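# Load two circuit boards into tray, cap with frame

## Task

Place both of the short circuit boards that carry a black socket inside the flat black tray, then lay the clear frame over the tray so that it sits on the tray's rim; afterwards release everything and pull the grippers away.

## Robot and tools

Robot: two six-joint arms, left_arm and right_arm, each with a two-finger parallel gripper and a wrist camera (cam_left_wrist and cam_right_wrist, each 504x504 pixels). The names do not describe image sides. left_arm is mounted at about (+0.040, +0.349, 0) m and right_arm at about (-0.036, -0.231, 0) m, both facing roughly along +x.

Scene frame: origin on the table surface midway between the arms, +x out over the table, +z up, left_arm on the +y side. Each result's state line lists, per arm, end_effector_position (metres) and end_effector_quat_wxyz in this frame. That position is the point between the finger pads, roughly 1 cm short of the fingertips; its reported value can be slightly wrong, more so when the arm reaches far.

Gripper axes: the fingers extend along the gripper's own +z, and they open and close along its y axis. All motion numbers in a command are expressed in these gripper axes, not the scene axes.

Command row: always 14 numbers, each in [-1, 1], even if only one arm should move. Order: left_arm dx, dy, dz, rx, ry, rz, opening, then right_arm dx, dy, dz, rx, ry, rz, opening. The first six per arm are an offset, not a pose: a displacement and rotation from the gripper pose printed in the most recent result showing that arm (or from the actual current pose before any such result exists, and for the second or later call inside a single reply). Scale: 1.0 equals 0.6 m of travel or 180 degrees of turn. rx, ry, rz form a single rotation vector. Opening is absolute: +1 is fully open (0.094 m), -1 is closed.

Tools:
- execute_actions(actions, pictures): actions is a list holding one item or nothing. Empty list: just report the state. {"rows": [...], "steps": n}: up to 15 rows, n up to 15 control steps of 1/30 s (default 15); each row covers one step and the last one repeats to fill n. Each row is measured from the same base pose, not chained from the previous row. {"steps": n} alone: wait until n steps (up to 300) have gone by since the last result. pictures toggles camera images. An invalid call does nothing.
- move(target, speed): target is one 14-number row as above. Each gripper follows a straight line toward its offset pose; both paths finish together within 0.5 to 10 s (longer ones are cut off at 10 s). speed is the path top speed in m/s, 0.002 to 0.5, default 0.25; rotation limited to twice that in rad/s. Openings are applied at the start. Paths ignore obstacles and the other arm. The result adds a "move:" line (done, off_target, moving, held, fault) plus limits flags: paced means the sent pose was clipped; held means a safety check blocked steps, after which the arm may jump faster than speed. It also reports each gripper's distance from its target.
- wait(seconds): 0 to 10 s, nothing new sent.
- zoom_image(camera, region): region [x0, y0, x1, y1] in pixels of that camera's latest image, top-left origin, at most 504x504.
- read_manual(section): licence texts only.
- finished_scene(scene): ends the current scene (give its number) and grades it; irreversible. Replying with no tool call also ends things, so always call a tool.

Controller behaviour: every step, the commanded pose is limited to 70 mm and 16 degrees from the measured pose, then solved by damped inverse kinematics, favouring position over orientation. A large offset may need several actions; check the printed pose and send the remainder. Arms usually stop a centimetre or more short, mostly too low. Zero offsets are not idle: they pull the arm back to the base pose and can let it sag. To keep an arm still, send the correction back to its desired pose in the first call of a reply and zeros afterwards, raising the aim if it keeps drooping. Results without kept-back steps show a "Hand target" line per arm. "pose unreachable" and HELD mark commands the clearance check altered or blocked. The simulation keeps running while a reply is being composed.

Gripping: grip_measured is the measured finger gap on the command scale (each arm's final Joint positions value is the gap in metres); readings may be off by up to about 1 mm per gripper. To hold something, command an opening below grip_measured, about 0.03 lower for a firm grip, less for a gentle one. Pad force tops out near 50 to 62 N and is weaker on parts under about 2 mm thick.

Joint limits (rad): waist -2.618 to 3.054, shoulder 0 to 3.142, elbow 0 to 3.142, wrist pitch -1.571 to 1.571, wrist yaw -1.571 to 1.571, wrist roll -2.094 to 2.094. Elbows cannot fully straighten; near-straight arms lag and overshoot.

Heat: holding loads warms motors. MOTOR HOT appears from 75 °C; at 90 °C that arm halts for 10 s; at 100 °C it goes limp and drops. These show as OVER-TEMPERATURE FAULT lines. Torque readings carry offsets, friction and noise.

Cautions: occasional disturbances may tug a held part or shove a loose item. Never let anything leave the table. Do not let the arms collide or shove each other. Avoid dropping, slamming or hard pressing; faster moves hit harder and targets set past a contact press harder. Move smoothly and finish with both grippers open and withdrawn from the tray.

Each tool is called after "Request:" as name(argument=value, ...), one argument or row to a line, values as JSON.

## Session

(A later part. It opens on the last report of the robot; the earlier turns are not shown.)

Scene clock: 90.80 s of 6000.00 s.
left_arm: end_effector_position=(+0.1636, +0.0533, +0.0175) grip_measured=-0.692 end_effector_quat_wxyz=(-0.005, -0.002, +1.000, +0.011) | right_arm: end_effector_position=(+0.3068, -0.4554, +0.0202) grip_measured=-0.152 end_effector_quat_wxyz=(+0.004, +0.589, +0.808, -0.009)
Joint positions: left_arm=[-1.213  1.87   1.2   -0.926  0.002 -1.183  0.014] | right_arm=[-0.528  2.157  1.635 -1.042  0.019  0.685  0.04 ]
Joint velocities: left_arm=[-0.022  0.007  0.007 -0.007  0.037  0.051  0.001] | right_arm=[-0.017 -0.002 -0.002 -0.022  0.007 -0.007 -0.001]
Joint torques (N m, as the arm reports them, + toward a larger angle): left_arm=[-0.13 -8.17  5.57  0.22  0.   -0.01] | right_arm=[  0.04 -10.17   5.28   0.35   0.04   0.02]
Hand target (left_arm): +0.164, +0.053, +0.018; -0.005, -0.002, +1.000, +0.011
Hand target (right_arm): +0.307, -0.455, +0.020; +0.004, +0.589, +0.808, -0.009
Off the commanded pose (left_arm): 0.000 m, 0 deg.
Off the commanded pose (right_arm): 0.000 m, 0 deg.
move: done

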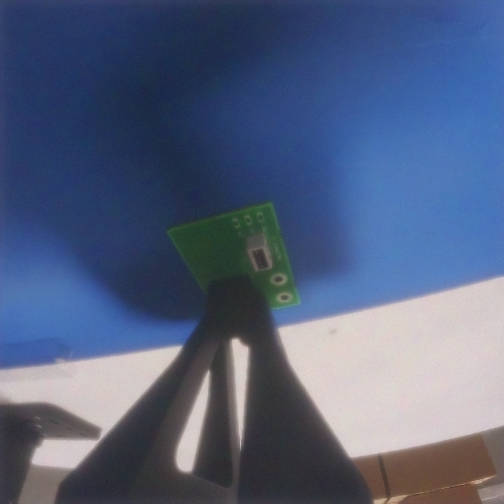

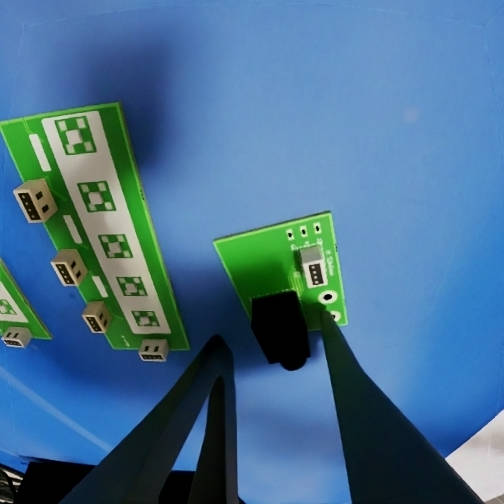

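Request:
move(
  target=[-0.03,0,-0.15,0,0,0,-0.73,0,0,0.01,0,0,0,-0.15],
)

Request:
move(
  target=[-0.03,0.65,0,0,0,0,-0.73,0,0,0,0,0,0,-0.72],
)

Request:
move(
  target=[-0.18,0.15,0.05,0,0,0,-0.73,0,0,-0.08,0,0,0,-0.72],
)

Scene clock: 111.77 s of 6000.00 s.
left_arm: end_effector_position=(+0.1787, +0.0544, +0.0988) grip_measured=-0.692 end_effector_quat_wxyz=(-0.010, -0.004, +1.000, +0.020) | right_arm: end_effector_position=(+0.3080, -0.4561, +0.0202) grip_measured=-0.152 end_effector_quat_wxyz=(+0.007, +0.589, +0.808, -0.009)
Joint positions: left_arm=[-1.168  1.826  1.478 -1.268  0.002 -1.141  0.014] | right_arm=[-0.528  2.157  1.635 -1.037  0.018  0.685  0.04 ]
Joint velocities: left_arm=[-0.007  0.007 -0.002  0.051 -0.066  0.007 -0.   ] | right_arm=[-0.022 -0.017  0.002  0.037  0.007  0.007 -0.   ]
Joint torques (N m, as the arm reports them, + toward a larger angle): left_arm=[ 0.83 -8.93  8.26  0.08  0.01  0.09] | right_arm=[ 0.03 -9.74  4.22  0.49  0.04  0.02]
Hand target (left_arm): +0.183, +0.052, +0.107; -0.006, -0.003, +1.000, +0.011
Hand target (right_arm): +0.307, -0.455, +0.014; +0.004, +0.589, +0.808, -0.009
Off the commanded pose (left_arm): 0.010 m, 1 deg.
Off the commanded pose (right_arm): 0.006 m, 0 deg.
After step 90, 16.83 s passed at rest.
move: done

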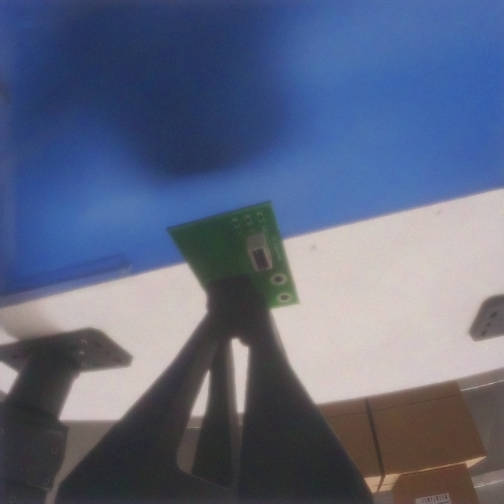

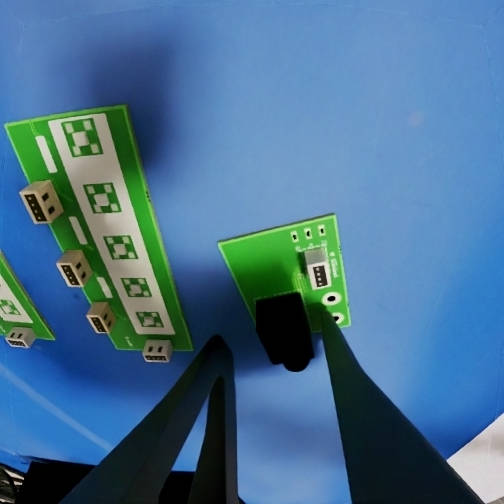

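Scene clock: 114.13 s of 6000.00 s.
left_arm: end_effector_position=(+0.1820, +0.4420, +0.1069) grip_measured=-0.692 end_effector_quat_wxyz=(-0.037, -0.004, +0.999, +0.021) | right_arm: end_effector_position=(+0.3080, -0.4561, +0.0202) grip_measured=-0.683 end_effector_quat_wxyz=(+0.007, +0.589, +0.808, -0.009)
Joint positions: left_arm=[ 0.463  1.215  0.93  -1.33  -0.072  0.488  0.014] | right_arm=[-0.528  2.157  1.635 -1.037  0.018  0.685  0.015]
Joint velocities: left_arm=[ 0.002 -0.002 -0.002  0.022 -0.007  0.022 -0.   ] | right_arm=[ 0.007 -0.002  0.002 -0.007  0.037 -0.037 -0.   ]
Joint torques (N m, as the arm reports them, + toward a larger angle): left_arm=[ 0.99 -2.48  8.93  0.37  0.14  0.09] | right_arm=[  0.07 -10.21   5.29   0.36   0.04   0.02]
Hand target (left_arm): +0.192, +0.446, +0.113; -0.017, -0.003, +1.000, +0.022
Hand target (right_arm): +0.308, -0.456, +0.020; +0.007, +0.589, +0.808, -0.009
Off the commanded pose (left_arm): 0.014 m, 3 deg.
Off the commanded pose (right_arm): 0.000 m, 0 deg.
move: off_target (left_arm)

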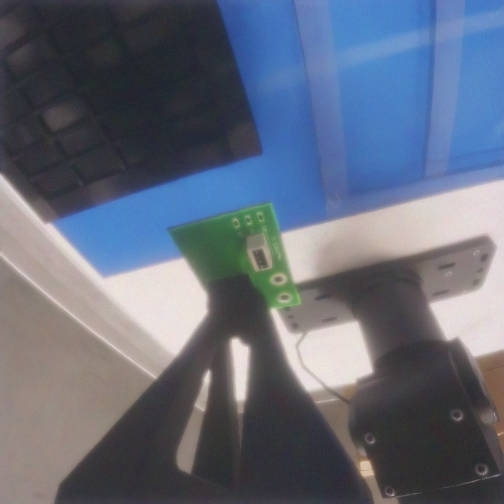

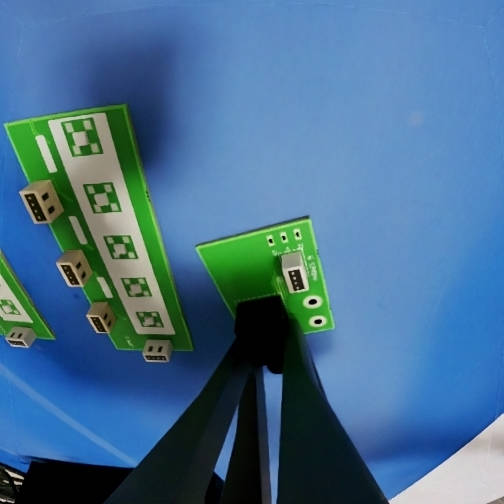

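Scene clock: 115.30 s of 6000.00 s.
left_arm: end_effector_position=(+0.2793, +0.5248, +0.0633) grip_measured=-0.692 end_effector_quat_wxyz=(-0.055, -0.005, +0.998, +0.008) | right_arm: end_effector_position=(+0.3068, -0.4552, +0.0580) grip_measured=-0.683 end_effector_quat_wxyz=(+0.000, +0.589, +0.808, -0.009)
Joint positions: left_arm=[ 0.551  1.776  1.268 -1.146 -0.073  0.574  0.014] | right_arm=[-0.528  2.131  1.749 -1.189  0.018  0.685  0.015]
Joint velocities: left_arm=[ 0.017 -0.017 -0.002 -0.051  0.037 -0.037  0.   ] | right_arm=[ 0.002 -0.017 -0.002 -0.022  0.037  0.007 -0.   ]
Joint torques (N m, as the arm reports them, + toward a larger angle): left_arm=[ 0.83 -8.11  8.92  0.2  -0.04  0.07] | right_arm=[  0.12 -11.2    6.81   0.18   0.04   0.03]
Hand target (left_arm): +0.287, +0.534, +0.072; -0.037, -0.004, +0.999, +0.021
Hand target (right_arm): +0.308, -0.455, +0.068; +0.007, +0.589, +0.808, -0.009
Off the commanded pose (left_arm): 0.015 m, 3 deg.
Off the commanded pose (right_arm): 0.010 m, 1 deg.
move: off_target (left_arm)

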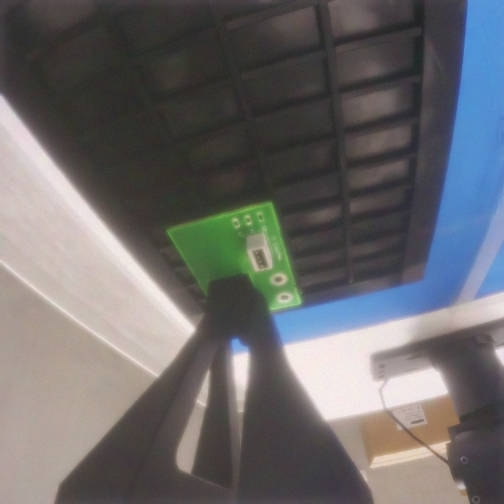

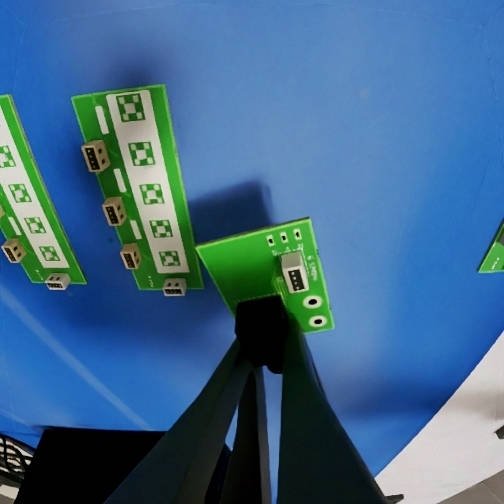

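Request:
move(
  target=[-0.07,0,0.035,0.005,-0.04,0,-0.73,0.237,-0.163,-0.01,0,0,-0.4,-0.72],
)

Request:
move(
  target=[0,0,0,0,0,0,-0.73,0.01,0.68,0,0,0,0,-0.72],
)

Scene clock: 121.97 s of 6000.00 s.
left_arm: end_effector_position=(+0.3138, +0.5305, +0.0393) grip_measured=-0.692 end_effector_quat_wxyz=(-0.001, -0.005, +1.000, +0.006) | right_arm: end_effector_position=(+0.1701, -0.3518, +0.0649) grip_measured=-0.681 end_effector_quat_wxyz=(-0.013, +0.009, +1.000, -0.003)
Joint positions: left_arm=[ 0.542  1.838  1.252 -0.98  -0.011  0.566  0.014] | right_arm=[-0.476  1.501  0.985 -1.075  0.017 -0.504  0.015]
Joint velocities: left_arm=[ 0.022 -0.002 -0.002 -0.037  0.022 -0.007 -0.001] | right_arm=[-0.002 -0.007 -0.007  0.022 -0.037  0.022  0.   ]
Joint torques (N m, as the arm reports them, + toward a larger angle): left_arm=[-0.87 -8.15  5.42  0.48  0.24 -0.04] | right_arm=[ 0.53 -6.44  4.38  0.37  0.03 -0.05]
Hand target (left_arm): +0.319, +0.526, +0.038; +0.008, -0.005, +1.000, +0.000
Hand target (right_arm): +0.171, -0.350, +0.067; -0.005, +0.001, +1.000, -0.007
Off the commanded pose (left_arm): 0.007 m, 1 deg.
Off the commanded pose (right_arm): 0.002 m, 1 deg.
After step 90, 0.60 s passed at rest.
move: done

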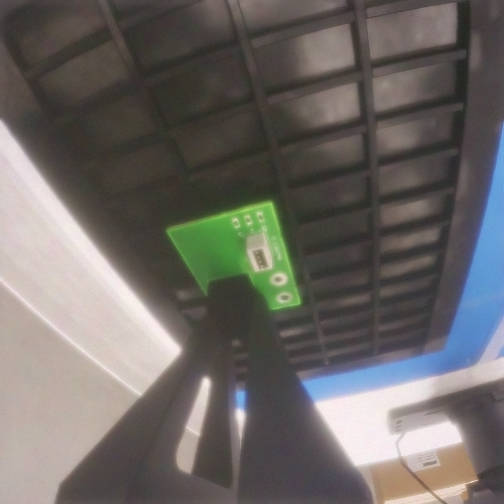

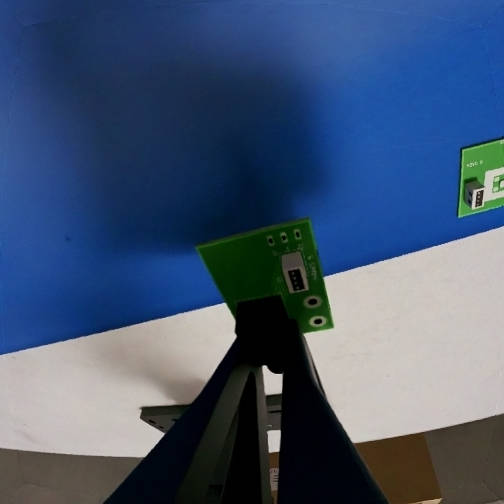

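Scene clock: 124.23 s of 6000.00 s.
left_arm: end_effector_position=(+0.3138, +0.5305, +0.0393) grip_measured=-0.692 end_effector_quat_wxyz=(-0.001, -0.005, +1.000, +0.006) | right_arm: end_effector_position=(+0.1684, +0.0641, +0.0665) grip_measured=-0.681 end_effector_quat_wxyz=(-0.011, +0.004, +1.000, +0.016)
Joint positions: left_arm=[ 0.542  1.838  1.252 -0.98  -0.011  0.566  0.014] | right_arm=[ 0.988  1.917  1.468 -1.11  -0.037  0.952  0.015]
Joint velocities: left_arm=[-0.017 -0.012  0.002 -0.051 -0.051  0.007 -0.001] | right_arm=[ 0.007  0.002  0.012 -0.037  0.007 -0.081 -0.   ]
Joint torques (N m, as the arm reports them, + toward a larger angle): left_arm=[ 0.06 -8.26  6.01  0.31  0.    0.01] | right_arm=[ 0.05 -7.86  6.93  0.2   0.09  0.05]
Hand target (left_arm): +0.314, +0.531, +0.039; -0.001, -0.005, +1.000, +0.006
Hand target (right_arm): +0.170, +0.064, +0.068; -0.011, +0.008, +1.000, +0.009
Off the commanded pose (left_arm): 0.000 m, 0 deg.
Off the commanded pose (right_arm): 0.009 m, 2 deg.
move: done

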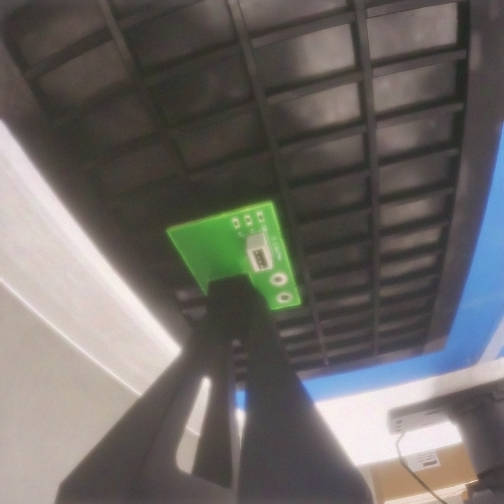

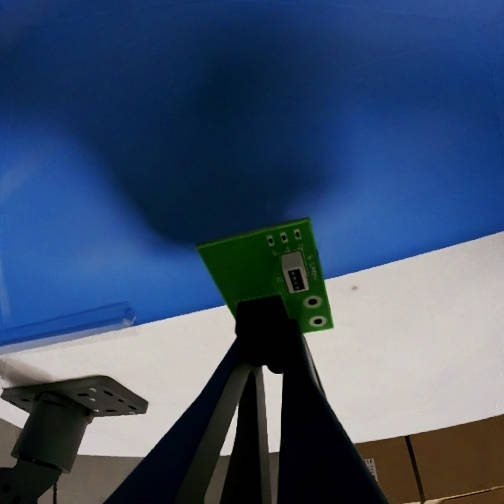

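Request:
move(
  target=[0,0,0.028,0,0,0,-0.73,0,0,0.083,0.01,-0.007,0,-0.72],
  speed=0.06,
)

Scene clock: 128.53 s of 6000.00 s.
left_arm: end_effector_position=(+0.3127, +0.5298, +0.0265) grip_measured=-0.692 end_effector_quat_wxyz=(-0.005, -0.005, +1.000, +0.003) | right_arm: end_effector_position=(+0.1675, +0.0657, +0.0218) grip_measured=-0.681 end_effector_quat_wxyz=(-0.005, +0.005, +1.000, +0.005)
Joint positions: left_arm=[ 0.542  1.859  1.225 -0.941 -0.011  0.566  0.014] | right_arm=[ 1.004  1.976  1.367 -0.958 -0.014  0.969  0.015]
Joint velocities: left_arm=[ 0.002 -0.022 -0.007  0.066 -0.066  0.022  0.   ] | right_arm=[-0.002 -0.002  0.012 -0.007  0.095 -0.007  0.   ]
Joint torques (N m, as the arm reports them, + toward a larger angle): left_arm=[ 0.03 -8.05  4.59  0.64  0.02  0.05] | right_arm=[ 0.59 -8.12  4.4   0.45  0.17  0.08]
Hand target (left_arm): +0.314, +0.531, +0.023; -0.001, -0.005, +1.000, +0.006
Hand target (right_arm): +0.167, +0.066, +0.017; -0.001, +0.004, +1.000, -0.000
Off the commanded pose (left_arm): 0.004 m, 1 deg.
Off the commanded pose (right_arm): 0.005 m, 1 deg.
move: done

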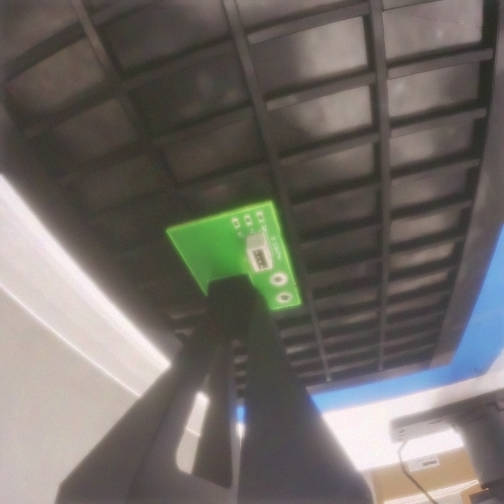

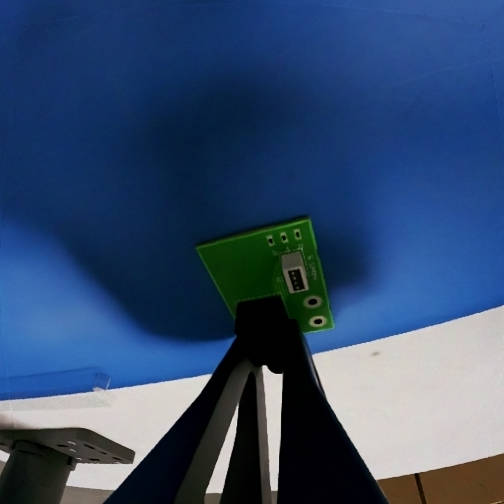

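Request:
move(
  target=[0,0,0,0,0,0,-0.3,0,0,0,0,0,0,-0.2],
)

Request:
move(
  target=[0.02,0,-0.12,0,0,0,-0.3,0,0,-0.1,0,0,0,-0.2],
)

Request:
move(
  target=[0.17,-0.15,-0.04,0,-0.01,0,-0.2,0,-0.6,-0.05,0,0,0,-0.2],
)

Request:
move(
  target=[0.04,-0.63,0.03,0,0,0,-0.2,0,0,0,0,0,0,-0.2],
)

Scene clock: 133.77 s of 6000.00 s.
left_arm: end_effector_position=(+0.3127, +0.5298, +0.0265) grip_measured=-0.302 end_effector_quat_wxyz=(-0.005, -0.005, +1.000, +0.003) | right_arm: end_effector_position=(+0.1676, +0.0661, +0.0218) grip_measured=-0.202 end_effector_quat_wxyz=(-0.005, +0.005, +1.000, +0.006)
Joint positions: left_arm=[ 0.542  1.859  1.225 -0.941 -0.011  0.566  0.033] | right_arm=[ 1.004  1.976  1.367 -0.956 -0.015  0.969  0.037]
Joint velocities: left_arm=[ 0.007 -0.007  0.002 -0.022  0.007  0.007  0.001] | right_arm=[ 0.027  0.002 -0.002 -0.037 -0.022 -0.037 -0.001]
Joint torques (N m, as the arm reports them, + toward a larger angle): left_arm=[-0.17 -8.38  5.81  0.28  0.07  0.04] | right_arm=[ 0.03 -8.74  5.15  0.33  0.02  0.02]
Hand target (left_arm): +0.313, +0.530, +0.026; -0.005, -0.005, +1.000, +0.003
Hand target (right_arm): +0.168, +0.066, +0.022; -0.005, +0.005, +1.000, +0.005
Off the commanded pose (left_arm): 0.000 m, 0 deg.
Off the commanded pose (right_arm): 0.000 m, 0 deg.
After step 90, 1.53 s passed at rest.
move: done

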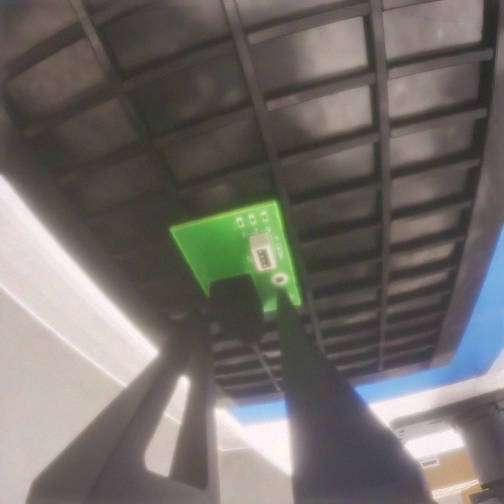

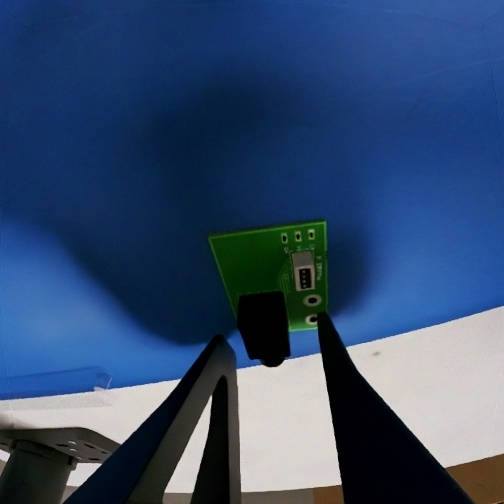

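Scene clock: 134.83 s of 6000.00 s.
left_arm: end_effector_position=(+0.2993, +0.5245, +0.0897) grip_measured=-0.302 end_effector_quat_wxyz=(-0.014, -0.005, +1.000, -0.003) | right_arm: end_effector_position=(+0.1679, +0.0669, +0.0758) grip_measured=-0.202 end_effector_quat_wxyz=(-0.005, +0.005, +1.000, +0.006)
Joint positions: left_arm=[ 0.551  1.762  1.364 -1.199 -0.011  0.574  0.033] | right_arm=[ 1.004  1.925  1.518 -1.159 -0.016  0.969  0.037]
Joint velocities: left_arm=[-0.022  0.002  0.007 -0.066 -0.007  0.007 -0.002] | right_arm=[-0.002 -0.002 -0.012 -0.095  0.022 -0.007 -0.   ]
Joint torques (N m, as the arm reports them, + toward a larger angle): left_arm=[ 0.83 -8.66  8.39  0.16  0.05  0.14] | right_arm=[-0.23 -9.14  6.51  0.18  0.02 -0.01]
Hand target (left_arm): +0.300, +0.529, +0.099; -0.005, -0.005, +1.000, +0.003
Hand target (right_arm): +0.169, +0.065, +0.082; -0.004, +0.005, +1.000, +0.006
Off the commanded pose (left_arm): 0.010 m, 1 deg.
Off the commanded pose (right_arm): 0.006 m, 0 deg.
move: done

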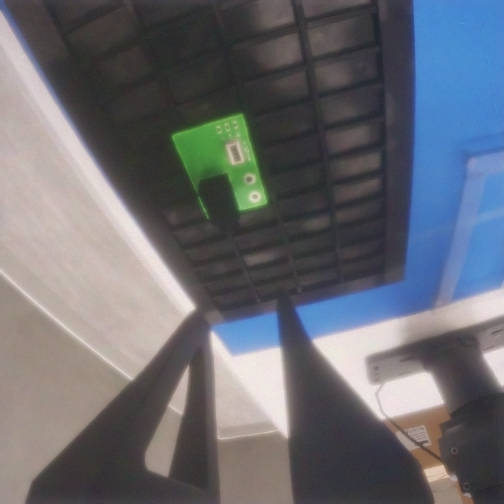

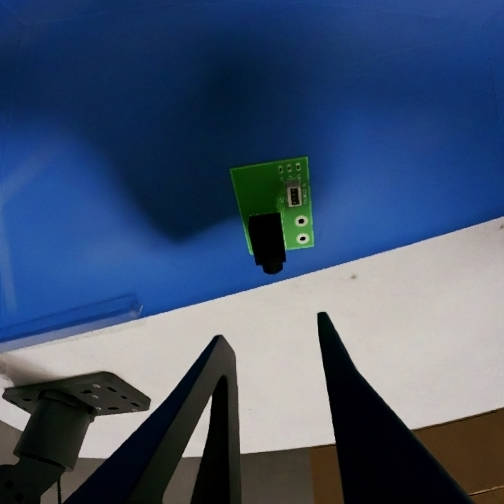

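Scene clock: 137.03 s of 6000.00 s.
left_arm: end_effector_position=(+0.1997, +0.4400, +0.1160) grip_measured=-0.202 end_effector_quat_wxyz=(-0.004, -0.006, +1.000, +0.004) | right_arm: end_effector_position=(+0.1647, -0.2980, +0.1034) grip_measured=-0.202 end_effector_quat_wxyz=(-0.001, +0.004, +1.000, -0.009)
Joint positions: left_arm=[ 0.467  1.231  0.978 -1.321 -0.01   0.49   0.037] | right_arm=[-0.266  1.341  1.006 -1.232  0.018 -0.302  0.037]
Joint velocities: left_arm=[ 0.007 -0.012 -0.002 -0.081  0.022  0.081 -0.001] | right_arm=[-0.002  0.002  0.002 -0.037  0.037 -0.022 -0.   ]
Joint torques (N m, as the arm reports them, + toward a larger angle): left_arm=[-0.88 -4.58  5.81  0.21  0.19 -0.09] | right_arm=[-0.62 -2.56  7.03  0.22 -0.02 -0.04]
Hand target (left_arm): +0.199, +0.434, +0.118; +0.002, -0.005, +1.000, -0.003
Hand target (right_arm): +0.166, -0.299, +0.105; -0.006, +0.005, +1.000, -0.004
Off the commanded pose (left_arm): 0.007 m, 1 deg.
Off the commanded pose (right_arm): 0.005 m, 2 deg.
move: done

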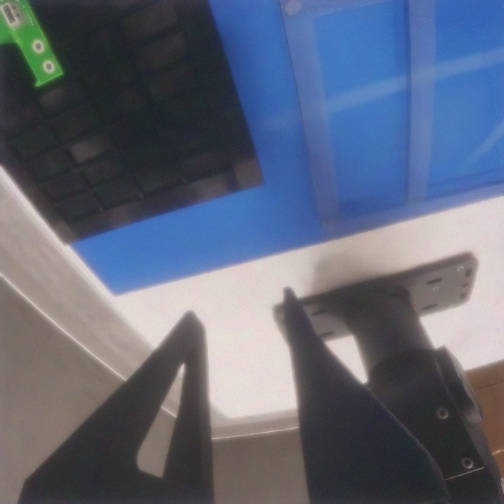

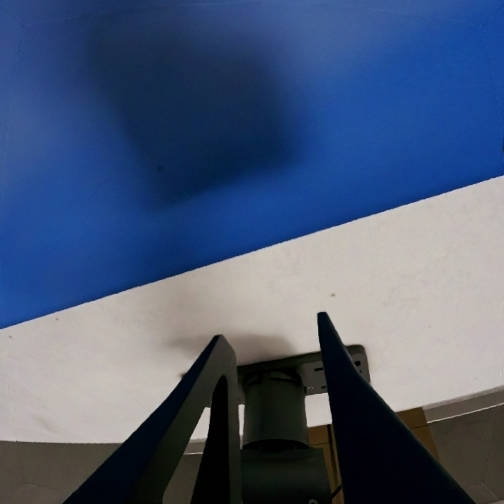

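Scene clock: 139.13 s of 6000.00 s.
left_arm: end_effector_position=(+0.1777, +0.0652, +0.0886) grip_measured=-0.202 end_effector_quat_wxyz=(-0.011, -0.002, +1.000, +0.010) | right_arm: end_effector_position=(+0.1647, -0.2980, +0.1034) grip_measured=-0.202 end_effector_quat_wxyz=(-0.001, +0.004, +1.000, -0.009)
Joint positions: left_arm=[-1.152  1.777  1.377 -1.199  0.011 -1.12   0.037] | right_arm=[-0.266  1.341  1.006 -1.232  0.018 -0.302  0.037]
Joint velocities: left_arm=[ 0.027 -0.002 -0.002 -0.007  0.037 -0.066  0.   ] | right_arm=[-0.012 -0.012 -0.012 -0.007 -0.066 -0.037 -0.   ]
Joint torques (N m, as the arm reports them, + toward a larger angle): left_arm=[-0.36 -8.03  8.86  0.15 -0.18 -0.08] | right_arm=[ 0.03 -3.86  5.43  0.35  0.03  0.02]
Hand target (left_arm): +0.182, +0.060, +0.097; +0.003, -0.006, +1.000, +0.003
Hand target (right_arm): +0.165, -0.298, +0.103; -0.001, +0.004, +1.000, -0.009
Off the commanded pose (left_arm): 0.008 m, 1 deg.
Off the commanded pose (right_arm): 0.000 m, 0 deg.
move: done

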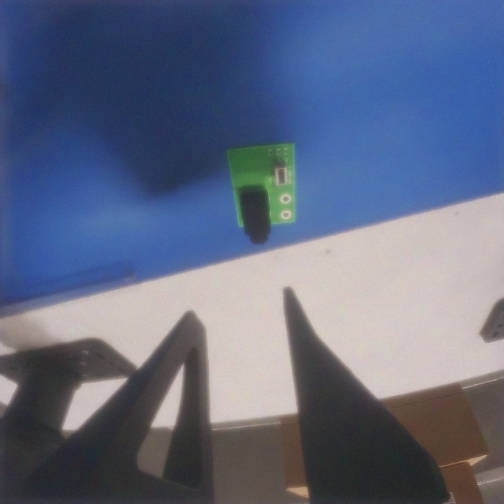

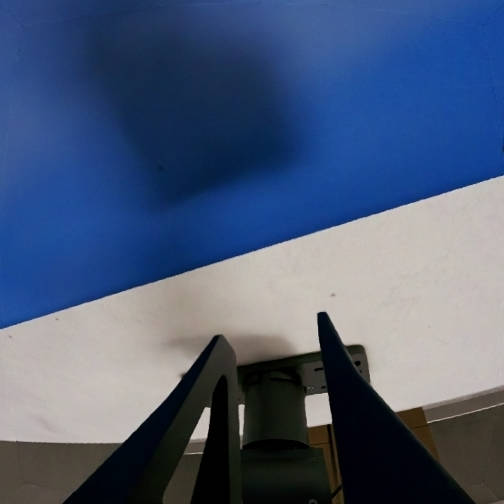

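Target (.171,.057).

Request:
move(
  target=[0.008,-0.02,0.118,0.006,-0.007,0.055,-0.1,0,0,0,0,0,0,-0.2],
  speed=0.07,
)

Scene clock: 143.10 s of 6000.00 s.
left_arm: end_effector_position=(+0.1716, +0.0569, +0.0181) grip_measured=-0.102 end_effector_quat_wxyz=(-0.008, +0.074, +0.997, +0.004) | right_arm: end_effector_position=(+0.1647, -0.2980, +0.1034) grip_measured=-0.202 end_effector_quat_wxyz=(-0.001, +0.004, +1.000, -0.009)
Joint positions: left_arm=[-1.181  1.86   1.19  -0.916  0.01  -0.999  0.042] | right_arm=[-0.266  1.341  1.006 -1.232  0.018 -0.302  0.037]
Joint velocities: left_arm=[-0.022 -0.002 -0.007  0.037 -0.066  0.066 -0.   ] | right_arm=[-0.007  0.007  0.007 -0.081 -0.022  0.081 -0.   ]
Joint torques (N m, as the arm reports them, + toward a larger angle): left_arm=[-0.9  -8.68  5.45  0.52 -0.06  0.07] | right_arm=[ 0.04 -3.86  5.46  0.35  0.04  0.02]
Hand target (left_arm): +0.171, +0.054, +0.018; -0.001, +0.085, +0.996, -0.000
Hand target (right_arm): +0.165, -0.298, +0.103; -0.001, +0.004, +1.000, -0.009
Off the commanded pose (left_arm): 0.002 m, 2 deg.
Off the commanded pose (right_arm): 0.000 m, 0 deg.
move: done

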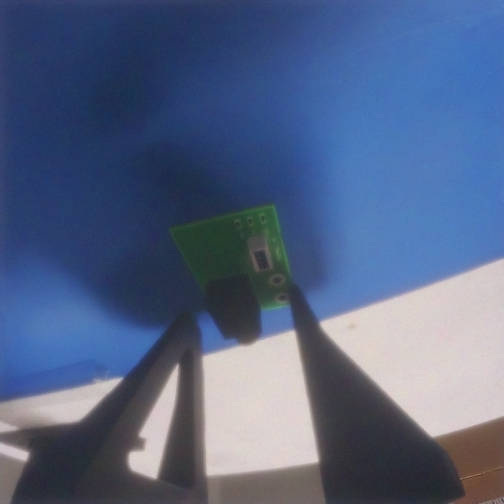

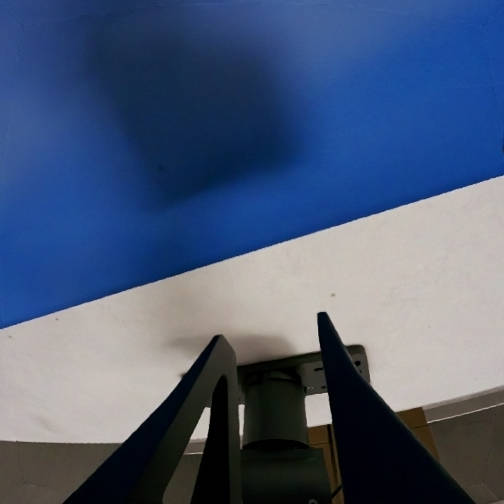

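Request:
move(
  target=[0,0,0,0,0,0,-0.73,0,0,0,0,0,0,-0.2],
)

Request:
move(
  target=[-0.02,0,-0.15,0,-0.01,-0.052,-0.73,0,0,0,0,0,0,-0.2],
)

Request:
move(
  target=[-0.05,0.68,0,0.01,-0.015,0,-0.73,0,0,0,0,0,0,-0.2],
)

Request:
move(
  target=[-0.18,0.03,0.06,0,-0.01,0,-0.73,0,0,0,0,0,0,-0.2],
)

Scene clock: 147.83 s of 6000.00 s.
left_arm: end_effector_position=(+0.1717, +0.0566, +0.0180) grip_measured=-0.694 end_effector_quat_wxyz=(-0.008, +0.074, +0.997, +0.004) | right_arm: end_effector_position=(+0.1647, -0.2980, +0.1034) grip_measured=-0.202 end_effector_quat_wxyz=(-0.001, +0.004, +1.000, -0.009)
Joint positions: left_arm=[-1.181  1.86   1.19  -0.914  0.01  -0.998  0.014] | right_arm=[-0.266  1.341  1.006 -1.232  0.018 -0.302  0.037]
Joint velocities: left_arm=[-0.007 -0.022 -0.022 -0.037  0.007 -0.037 -0.   ] | right_arm=[ 0.007 -0.002 -0.017  0.066 -0.022 -0.022 -0.001]
Joint torques (N m, as the arm reports them, + toward a larger angle): left_arm=[-0.1  -8.42  5.75  0.28  0.    0.03] | right_arm=[ 0.06 -3.87  5.45  0.34  0.04  0.03]
Hand target (left_arm): +0.172, +0.057, +0.018; -0.008, +0.073, +0.997, +0.004
Hand target (right_arm): +0.165, -0.298, +0.103; -0.001, +0.004, +1.000, -0.009
Off the commanded pose (left_arm): 0.000 m, 0 deg.
Off the commanded pose (right_arm): 0.000 m, 0 deg.
After step 90, 1.03 s passed at rest.
move: done

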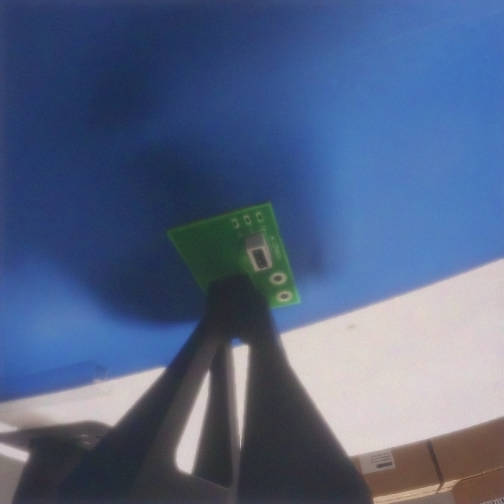

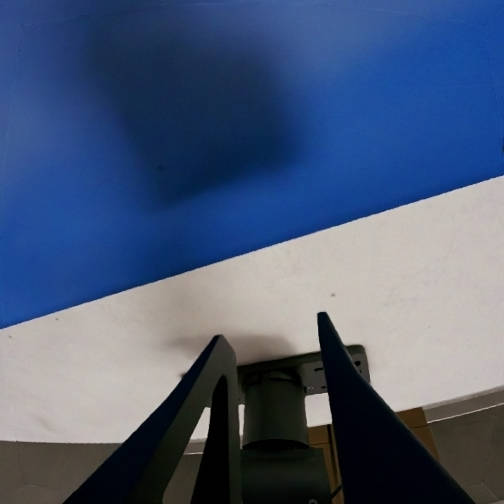

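Scene clock: 148.93 s of 6000.00 s.
left_arm: end_effector_position=(+0.1778, +0.0556, +0.0999) grip_measured=-0.694 end_effector_quat_wxyz=(-0.004, +0.003, +1.000, +0.008) | right_arm: end_effector_position=(+0.1647, -0.2980, +0.1034) grip_measured=-0.202 end_effector_quat_wxyz=(-0.001, +0.004, +1.000, -0.009)
Joint positions: left_arm=[-1.17   1.793  1.443 -1.238  0.001 -1.129  0.014] | right_arm=[-0.266  1.341  1.006 -1.232  0.018 -0.302  0.037]
Joint velocities: left_arm=[-0.027 -0.027 -0.027 -0.051 -0.007 -0.007  0.   ] | right_arm=[ 0.002 -0.012  0.007 -0.007  0.022  0.007 -0.   ]
Joint torques (N m, as the arm reports them, + toward a larger angle): left_arm=[ 0.79 -8.7   8.61  0.16 -0.17 -0.05] | right_arm=[ 0.05 -3.85  5.47  0.34  0.03  0.02]
Hand target (left_arm): +0.185, +0.055, +0.108; +0.008, -0.008, +1.000, +0.003
Hand target (right_arm): +0.165, -0.298, +0.103; -0.001, +0.004, +1.000, -0.009
Off the commanded pose (left_arm): 0.011 m, 2 deg.
Off the commanded pose (right_arm): 0.000 m, 0 deg.
move: off_target (left_arm)

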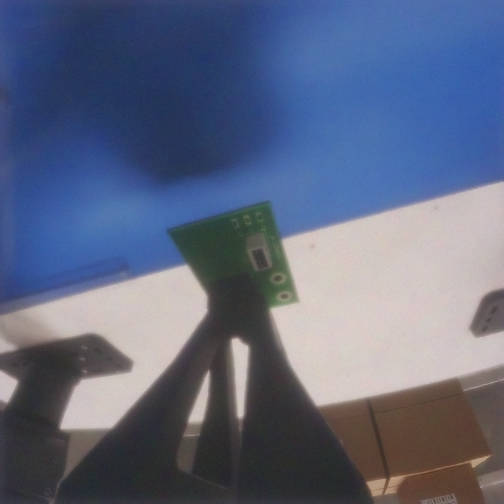

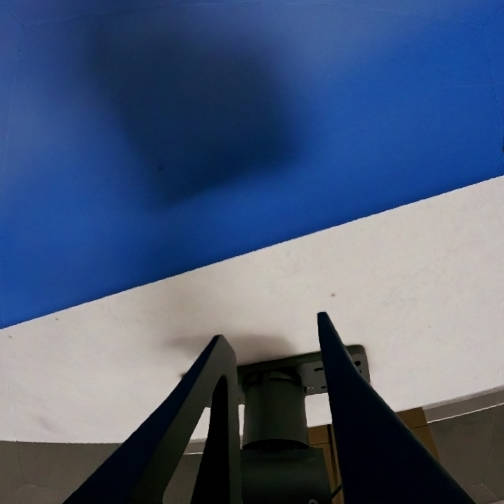

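Scene clock: 151.33 s of 6000.00 s.
left_arm: end_effector_position=(+0.1991, +0.4607, +0.0977) grip_measured=-0.694 end_effector_quat_wxyz=(-0.007, +0.001, +1.000, -0.008) | right_arm: end_effector_position=(+0.1647, -0.2980, +0.1034) grip_measured=-0.202 end_effector_quat_wxyz=(-0.001, +0.004, +1.000, -0.009)
Joint positions: left_arm=[ 0.577  1.296  0.95  -1.245  0.005  0.614  0.014] | right_arm=[-0.266  1.341  1.006 -1.232  0.018 -0.302  0.037]
Joint velocities: left_arm=[ 0.002 -0.002 -0.012 -0.022  0.051 -0.007 -0.001] | right_arm=[-0.002  0.007 -0.007  0.007 -0.066  0.022  0.   ]
Joint torques (N m, as the arm reports them, + toward a larger angle): left_arm=[ 0.94 -3.13  9.    0.32  0.22  0.16] | right_arm=[ 0.03 -3.85  5.46  0.35  0.04  0.02]
Hand target (left_arm): +0.208, +0.465, +0.104; +0.012, +0.003, +1.000, -0.007
Hand target (right_arm): +0.165, -0.298, +0.103; -0.001, +0.004, +1.000, -0.009
Off the commanded pose (left_arm): 0.014 m, 3 deg.
Off the commanded pose (right_arm): 0.000 m, 0 deg.
move: off_target (left_arm)

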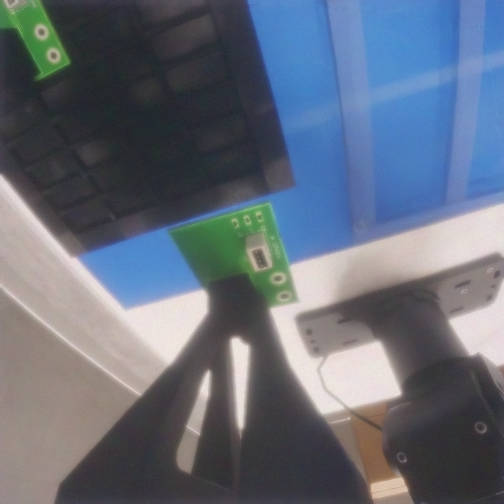

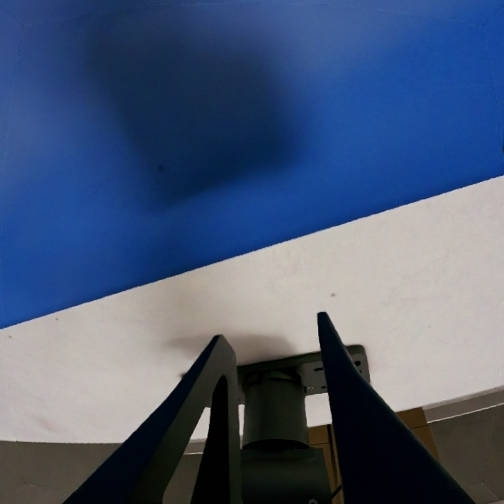

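Scene clock: 152.27 s of 6000.00 s.
left_arm: end_effector_position=(+0.2923, +0.4761, +0.0522) grip_measured=-0.694 end_effector_quat_wxyz=(-0.016, +0.003, +1.000, -0.013) | right_arm: end_effector_position=(+0.1647, -0.2980, +0.1034) grip_measured=-0.202 end_effector_quat_wxyz=(-0.001, +0.004, +1.000, -0.009)
Joint positions: left_arm=[ 0.433  1.696  1.133 -1.047  0.008  0.474  0.014] | right_arm=[-0.266  1.341  1.006 -1.232  0.018 -0.302  0.037]
Joint velocities: left_arm=[ 0.012  0.002  0.022 -0.051 -0.051 -0.022 -0.   ] | right_arm=[-0.002 -0.012 -0.017 -0.007 -0.037 -0.007 -0.   ]
Joint torques (N m, as the arm reports them, + toward a larger angle): left_arm=[-0.74 -7.28  8.72  0.43  0.19 -0.11] | right_arm=[ 0.04 -3.86  5.46  0.35  0.03  0.01]
Hand target (left_arm): +0.307, +0.478, +0.061; +0.010, +0.002, +1.000, -0.008
Hand target (right_arm): +0.165, -0.298, +0.103; -0.001, +0.004, +1.000, -0.009
Off the commanded pose (left_arm): 0.016 m, 3 deg.
Off the commanded pose (right_arm): 0.000 m, 0 deg.
move: off_target (left_arm)

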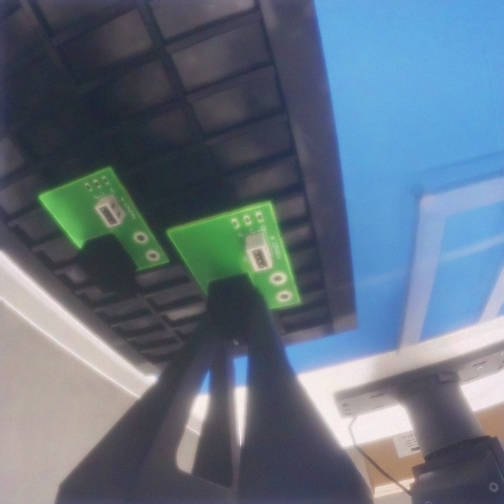

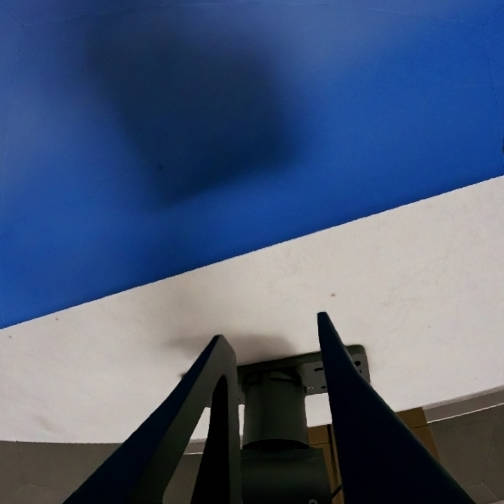

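Request:
move(
  target=[-0.035,0.015,0.045,-0.008,-0.012,0,-0.73,0,0,0,0,0,0,-0.2],
  speed=0.05,
)

Scene clock: 154.63 s of 6000.00 s.
left_arm: end_effector_position=(+0.3063, +0.4834, +0.0267) grip_measured=-0.694 end_effector_quat_wxyz=(-0.008, +0.002, +1.000, -0.008) | right_arm: end_effector_position=(+0.1647, -0.2980, +0.1034) grip_measured=-0.202 end_effector_quat_wxyz=(-0.001, +0.004, +1.000, -0.009)
Joint positions: left_arm=[ 0.433  1.771  1.114 -0.934  0.007  0.471  0.014] | right_arm=[-0.266  1.341  1.006 -1.232  0.018 -0.302  0.037]
Joint velocities: left_arm=[-0.002  0.012  0.007 -0.022 -0.022  0.007 -0.001] | right_arm=[ 0.007  0.007  0.012  0.051 -0.095 -0.037  0.   ]
Joint torques (N m, as the arm reports them, + toward a larger angle): left_arm=[-0.81 -7.28  4.89  0.69  0.01 -0.06] | right_arm=[ 0.07 -3.84  5.46  0.35  0.04  0.02]
Hand target (left_arm): +0.313, +0.484, +0.024; +0.003, +0.003, +1.000, -0.000
Hand target (right_arm): +0.165, -0.298, +0.103; -0.001, +0.004, +1.000, -0.009
Off the commanded pose (left_arm): 0.007 m, 2 deg.
Off the commanded pose (right_arm): 0.000 m, 0 deg.
move: done

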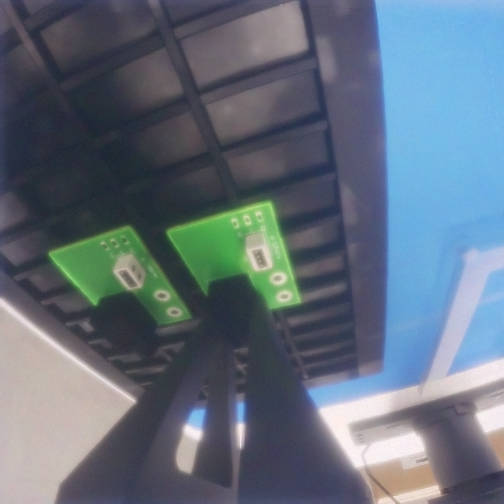

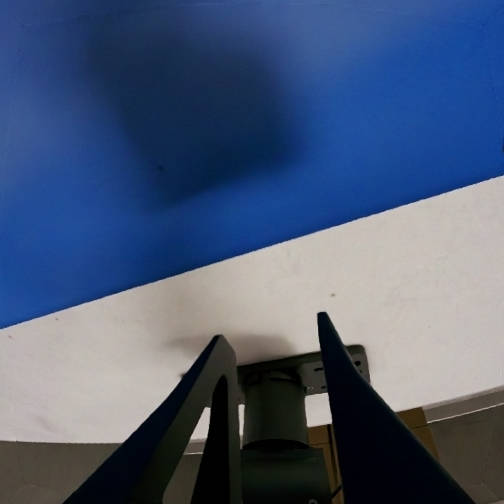

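Request:
move(
  target=[0,0,0,0,0,0,-0.4,0,0,0,0,0,0,-0.2],
)

Request:
move(
  target=[0.01,0,-0.09,0,0,0,-0.4,0,0,0,0,0,0,-0.2],
)

Request:
move(
  target=[0.17,-0.23,0,-0.005,-0.015,0,0,0,0,0,0,0,0,-0.2],
)

Scene clock: 158.33 s of 6000.00 s.
left_arm: end_effector_position=(+0.3062, +0.4834, +0.0267) grip_measured=-0.402 end_effector_quat_wxyz=(-0.008, +0.002, +1.000, -0.008) | right_arm: end_effector_position=(+0.1647, -0.2980, +0.1034) grip_measured=-0.202 end_effector_quat_wxyz=(-0.001, +0.004, +1.000, -0.009)
Joint positions: left_arm=[ 0.433  1.771  1.114 -0.934  0.007  0.471  0.028] | right_arm=[-0.266  1.341  1.006 -1.232  0.018 -0.302  0.037]
Joint velocities: left_arm=[-0.022 -0.002 -0.002  0.037  0.007 -0.051 -0.   ] | right_arm=[-0.012 -0.002  0.002  0.007 -0.022 -0.022  0.   ]
Joint torques (N m, as the arm reports them, + toward a larger angle): left_arm=[ 0.04 -7.36  5.77  0.27  0.02  0.04] | right_arm=[ 0.07 -3.86  5.45  0.35  0.03  0.02]
Hand target (left_arm): +0.306, +0.483, +0.027; -0.008, +0.002, +1.000, -0.008
Hand target (right_arm): +0.165, -0.298, +0.103; -0.001, +0.004, +1.000, -0.009
Off the commanded pose (left_arm): 0.000 m, 0 deg.
Off the commanded pose (right_arm): 0.000 m, 0 deg.
move: done

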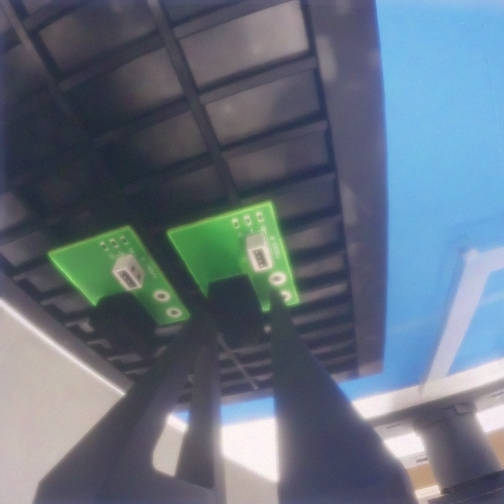

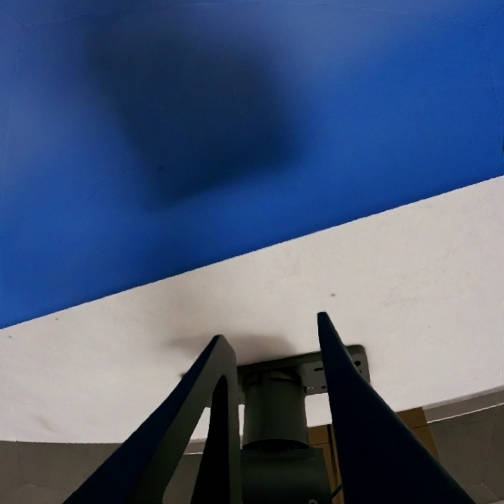

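Scene clock: 159.37 s of 6000.00 s.
left_arm: end_effector_position=(+0.2975, +0.4789, +0.0709) grip_measured=-0.402 end_effector_quat_wxyz=(-0.020, +0.002, +1.000, -0.014) | right_arm: end_effector_position=(+0.1647, -0.2980, +0.1034) grip_measured=-0.202 end_effector_quat_wxyz=(-0.001, +0.004, +1.000, -0.009)
Joint positions: left_arm=[ 0.433  1.706  1.221 -1.135  0.007  0.471  0.028] | right_arm=[-0.266  1.341  1.006 -1.232  0.018 -0.302  0.037]
Joint velocities: left_arm=[ 0.002 -0.007  0.002  0.022 -0.037 -0.081 -0.   ] | right_arm=[ 0.012 -0.007  0.002  0.007  0.022 -0.051  0.001]
Joint torques (N m, as the arm reports them, + toward a larger angle): left_arm=[ 1.1  -8.3   8.25  0.12  0.04  0.14] | right_arm=[ 0.01 -3.84  5.44  0.35  0.03  0.02]
Hand target (left_arm): +0.300, +0.484, +0.081; -0.008, +0.002, +1.000, -0.008
Hand target (right_arm): +0.165, -0.298, +0.103; -0.001, +0.004, +1.000, -0.009
Off the commanded pose (left_arm): 0.012 m, 2 deg.
Off the commanded pose (right_arm): 0.000 m, 0 deg.
move: off_target (left_arm)

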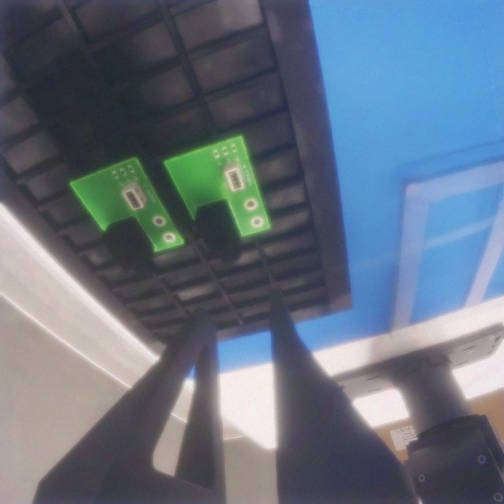

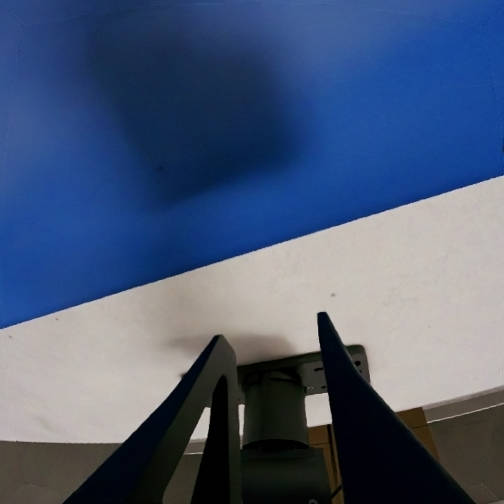

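Scene clock: 160.80 s of 6000.00 s.
left_arm: end_effector_position=(+0.1978, +0.3420, +0.0784) grip_measured=-0.002 end_effector_quat_wxyz=(+0.001, +0.003, +1.000, -0.008) | right_arm: end_effector_position=(+0.1647, -0.2980, +0.1034) grip_measured=-0.202 end_effector_quat_wxyz=(-0.001, +0.004, +1.000, -0.009)
Joint positions: left_arm=[-0.07   1.128  0.767 -1.208  0.016 -0.03   0.047] | right_arm=[-0.266  1.341  1.006 -1.232  0.018 -0.302  0.037]
Joint velocities: left_arm=[ 0.002 -0.012 -0.017  0.051  0.007  0.007  0.001] | right_arm=[-0.012  0.007 -0.002  0.095 -0.022 -0.007 -0.001]
Joint torques (N m, as the arm reports them, + toward a larger angle): left_arm=[-1.04 -3.7   6.07  0.26 -0.01 -0.05] | right_arm=[ 0.06 -3.84  5.44  0.35  0.03  0.02]
Hand target (left_arm): +0.196, +0.341, +0.080; +0.005, +0.002, +1.000, -0.006
Hand target (right_arm): +0.165, -0.298, +0.103; -0.001, +0.004, +1.000, -0.009
Off the commanded pose (left_arm): 0.003 m, 0 deg.
Off the commanded pose (right_arm): 0.000 m, 0 deg.
move: done

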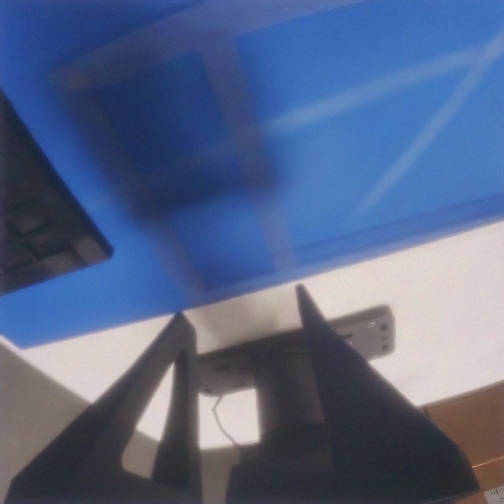

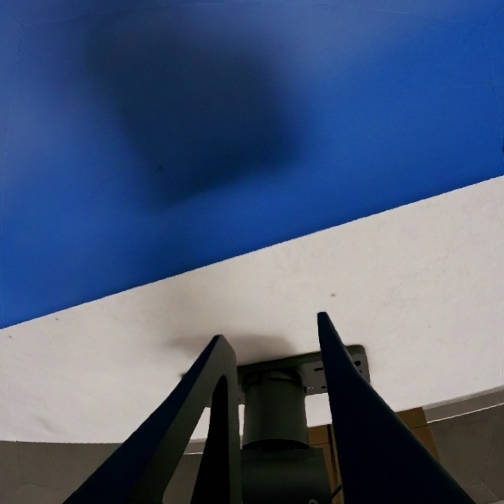

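Request:
move(
  target=[-0.01,-0.03,0.065,-0.005,-0.005,0,0,0,0,0,0,0,0,-0.2],
  speed=0.06,
)

Scene clock: 164.83 s of 6000.00 s.
left_arm: end_effector_position=(+0.2017, +0.3234, +0.0420) grip_measured=-0.002 end_effector_quat_wxyz=(+0.005, +0.002, +1.000, -0.004) | right_arm: end_effector_position=(+0.1647, -0.2980, +0.1034) grip_measured=-0.202 end_effector_quat_wxyz=(-0.001, +0.004, +1.000, -0.009)
Joint positions: left_arm=[-0.193  1.179  0.649 -1.029  0.007 -0.153  0.047] | right_arm=[-0.266  1.341  1.006 -1.232  0.018 -0.302  0.037]
Joint velocities: left_arm=[ 0.012 -0.002 -0.007 -0.037  0.007 -0.037 -0.001] | right_arm=[-0.012 -0.002  0.002 -0.007 -0.037 -0.007 -0.001]
Joint torques (N m, as the arm reports them, + toward a larger angle): left_arm=[-1.19 -2.26  5.58  0.51 -0.1  -0.11] | right_arm=[ 0.06 -3.82  5.45  0.35  0.03  0.02]
Hand target (left_arm): +0.204, +0.323, +0.040; +0.010, +0.002, +1.000, -0.000
Hand target (right_arm): +0.165, -0.298, +0.103; -0.001, +0.004, +1.000, -0.009
Off the commanded pose (left_arm): 0.003 m, 1 deg.
Off the commanded pose (right_arm): 0.000 m, 0 deg.
move: done

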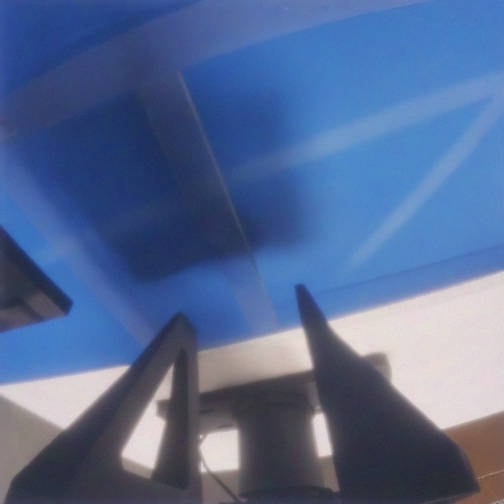

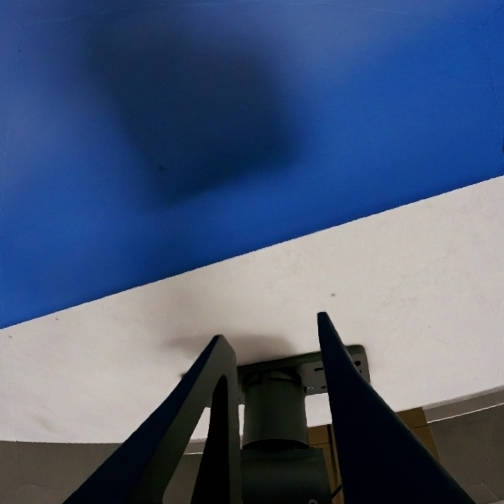

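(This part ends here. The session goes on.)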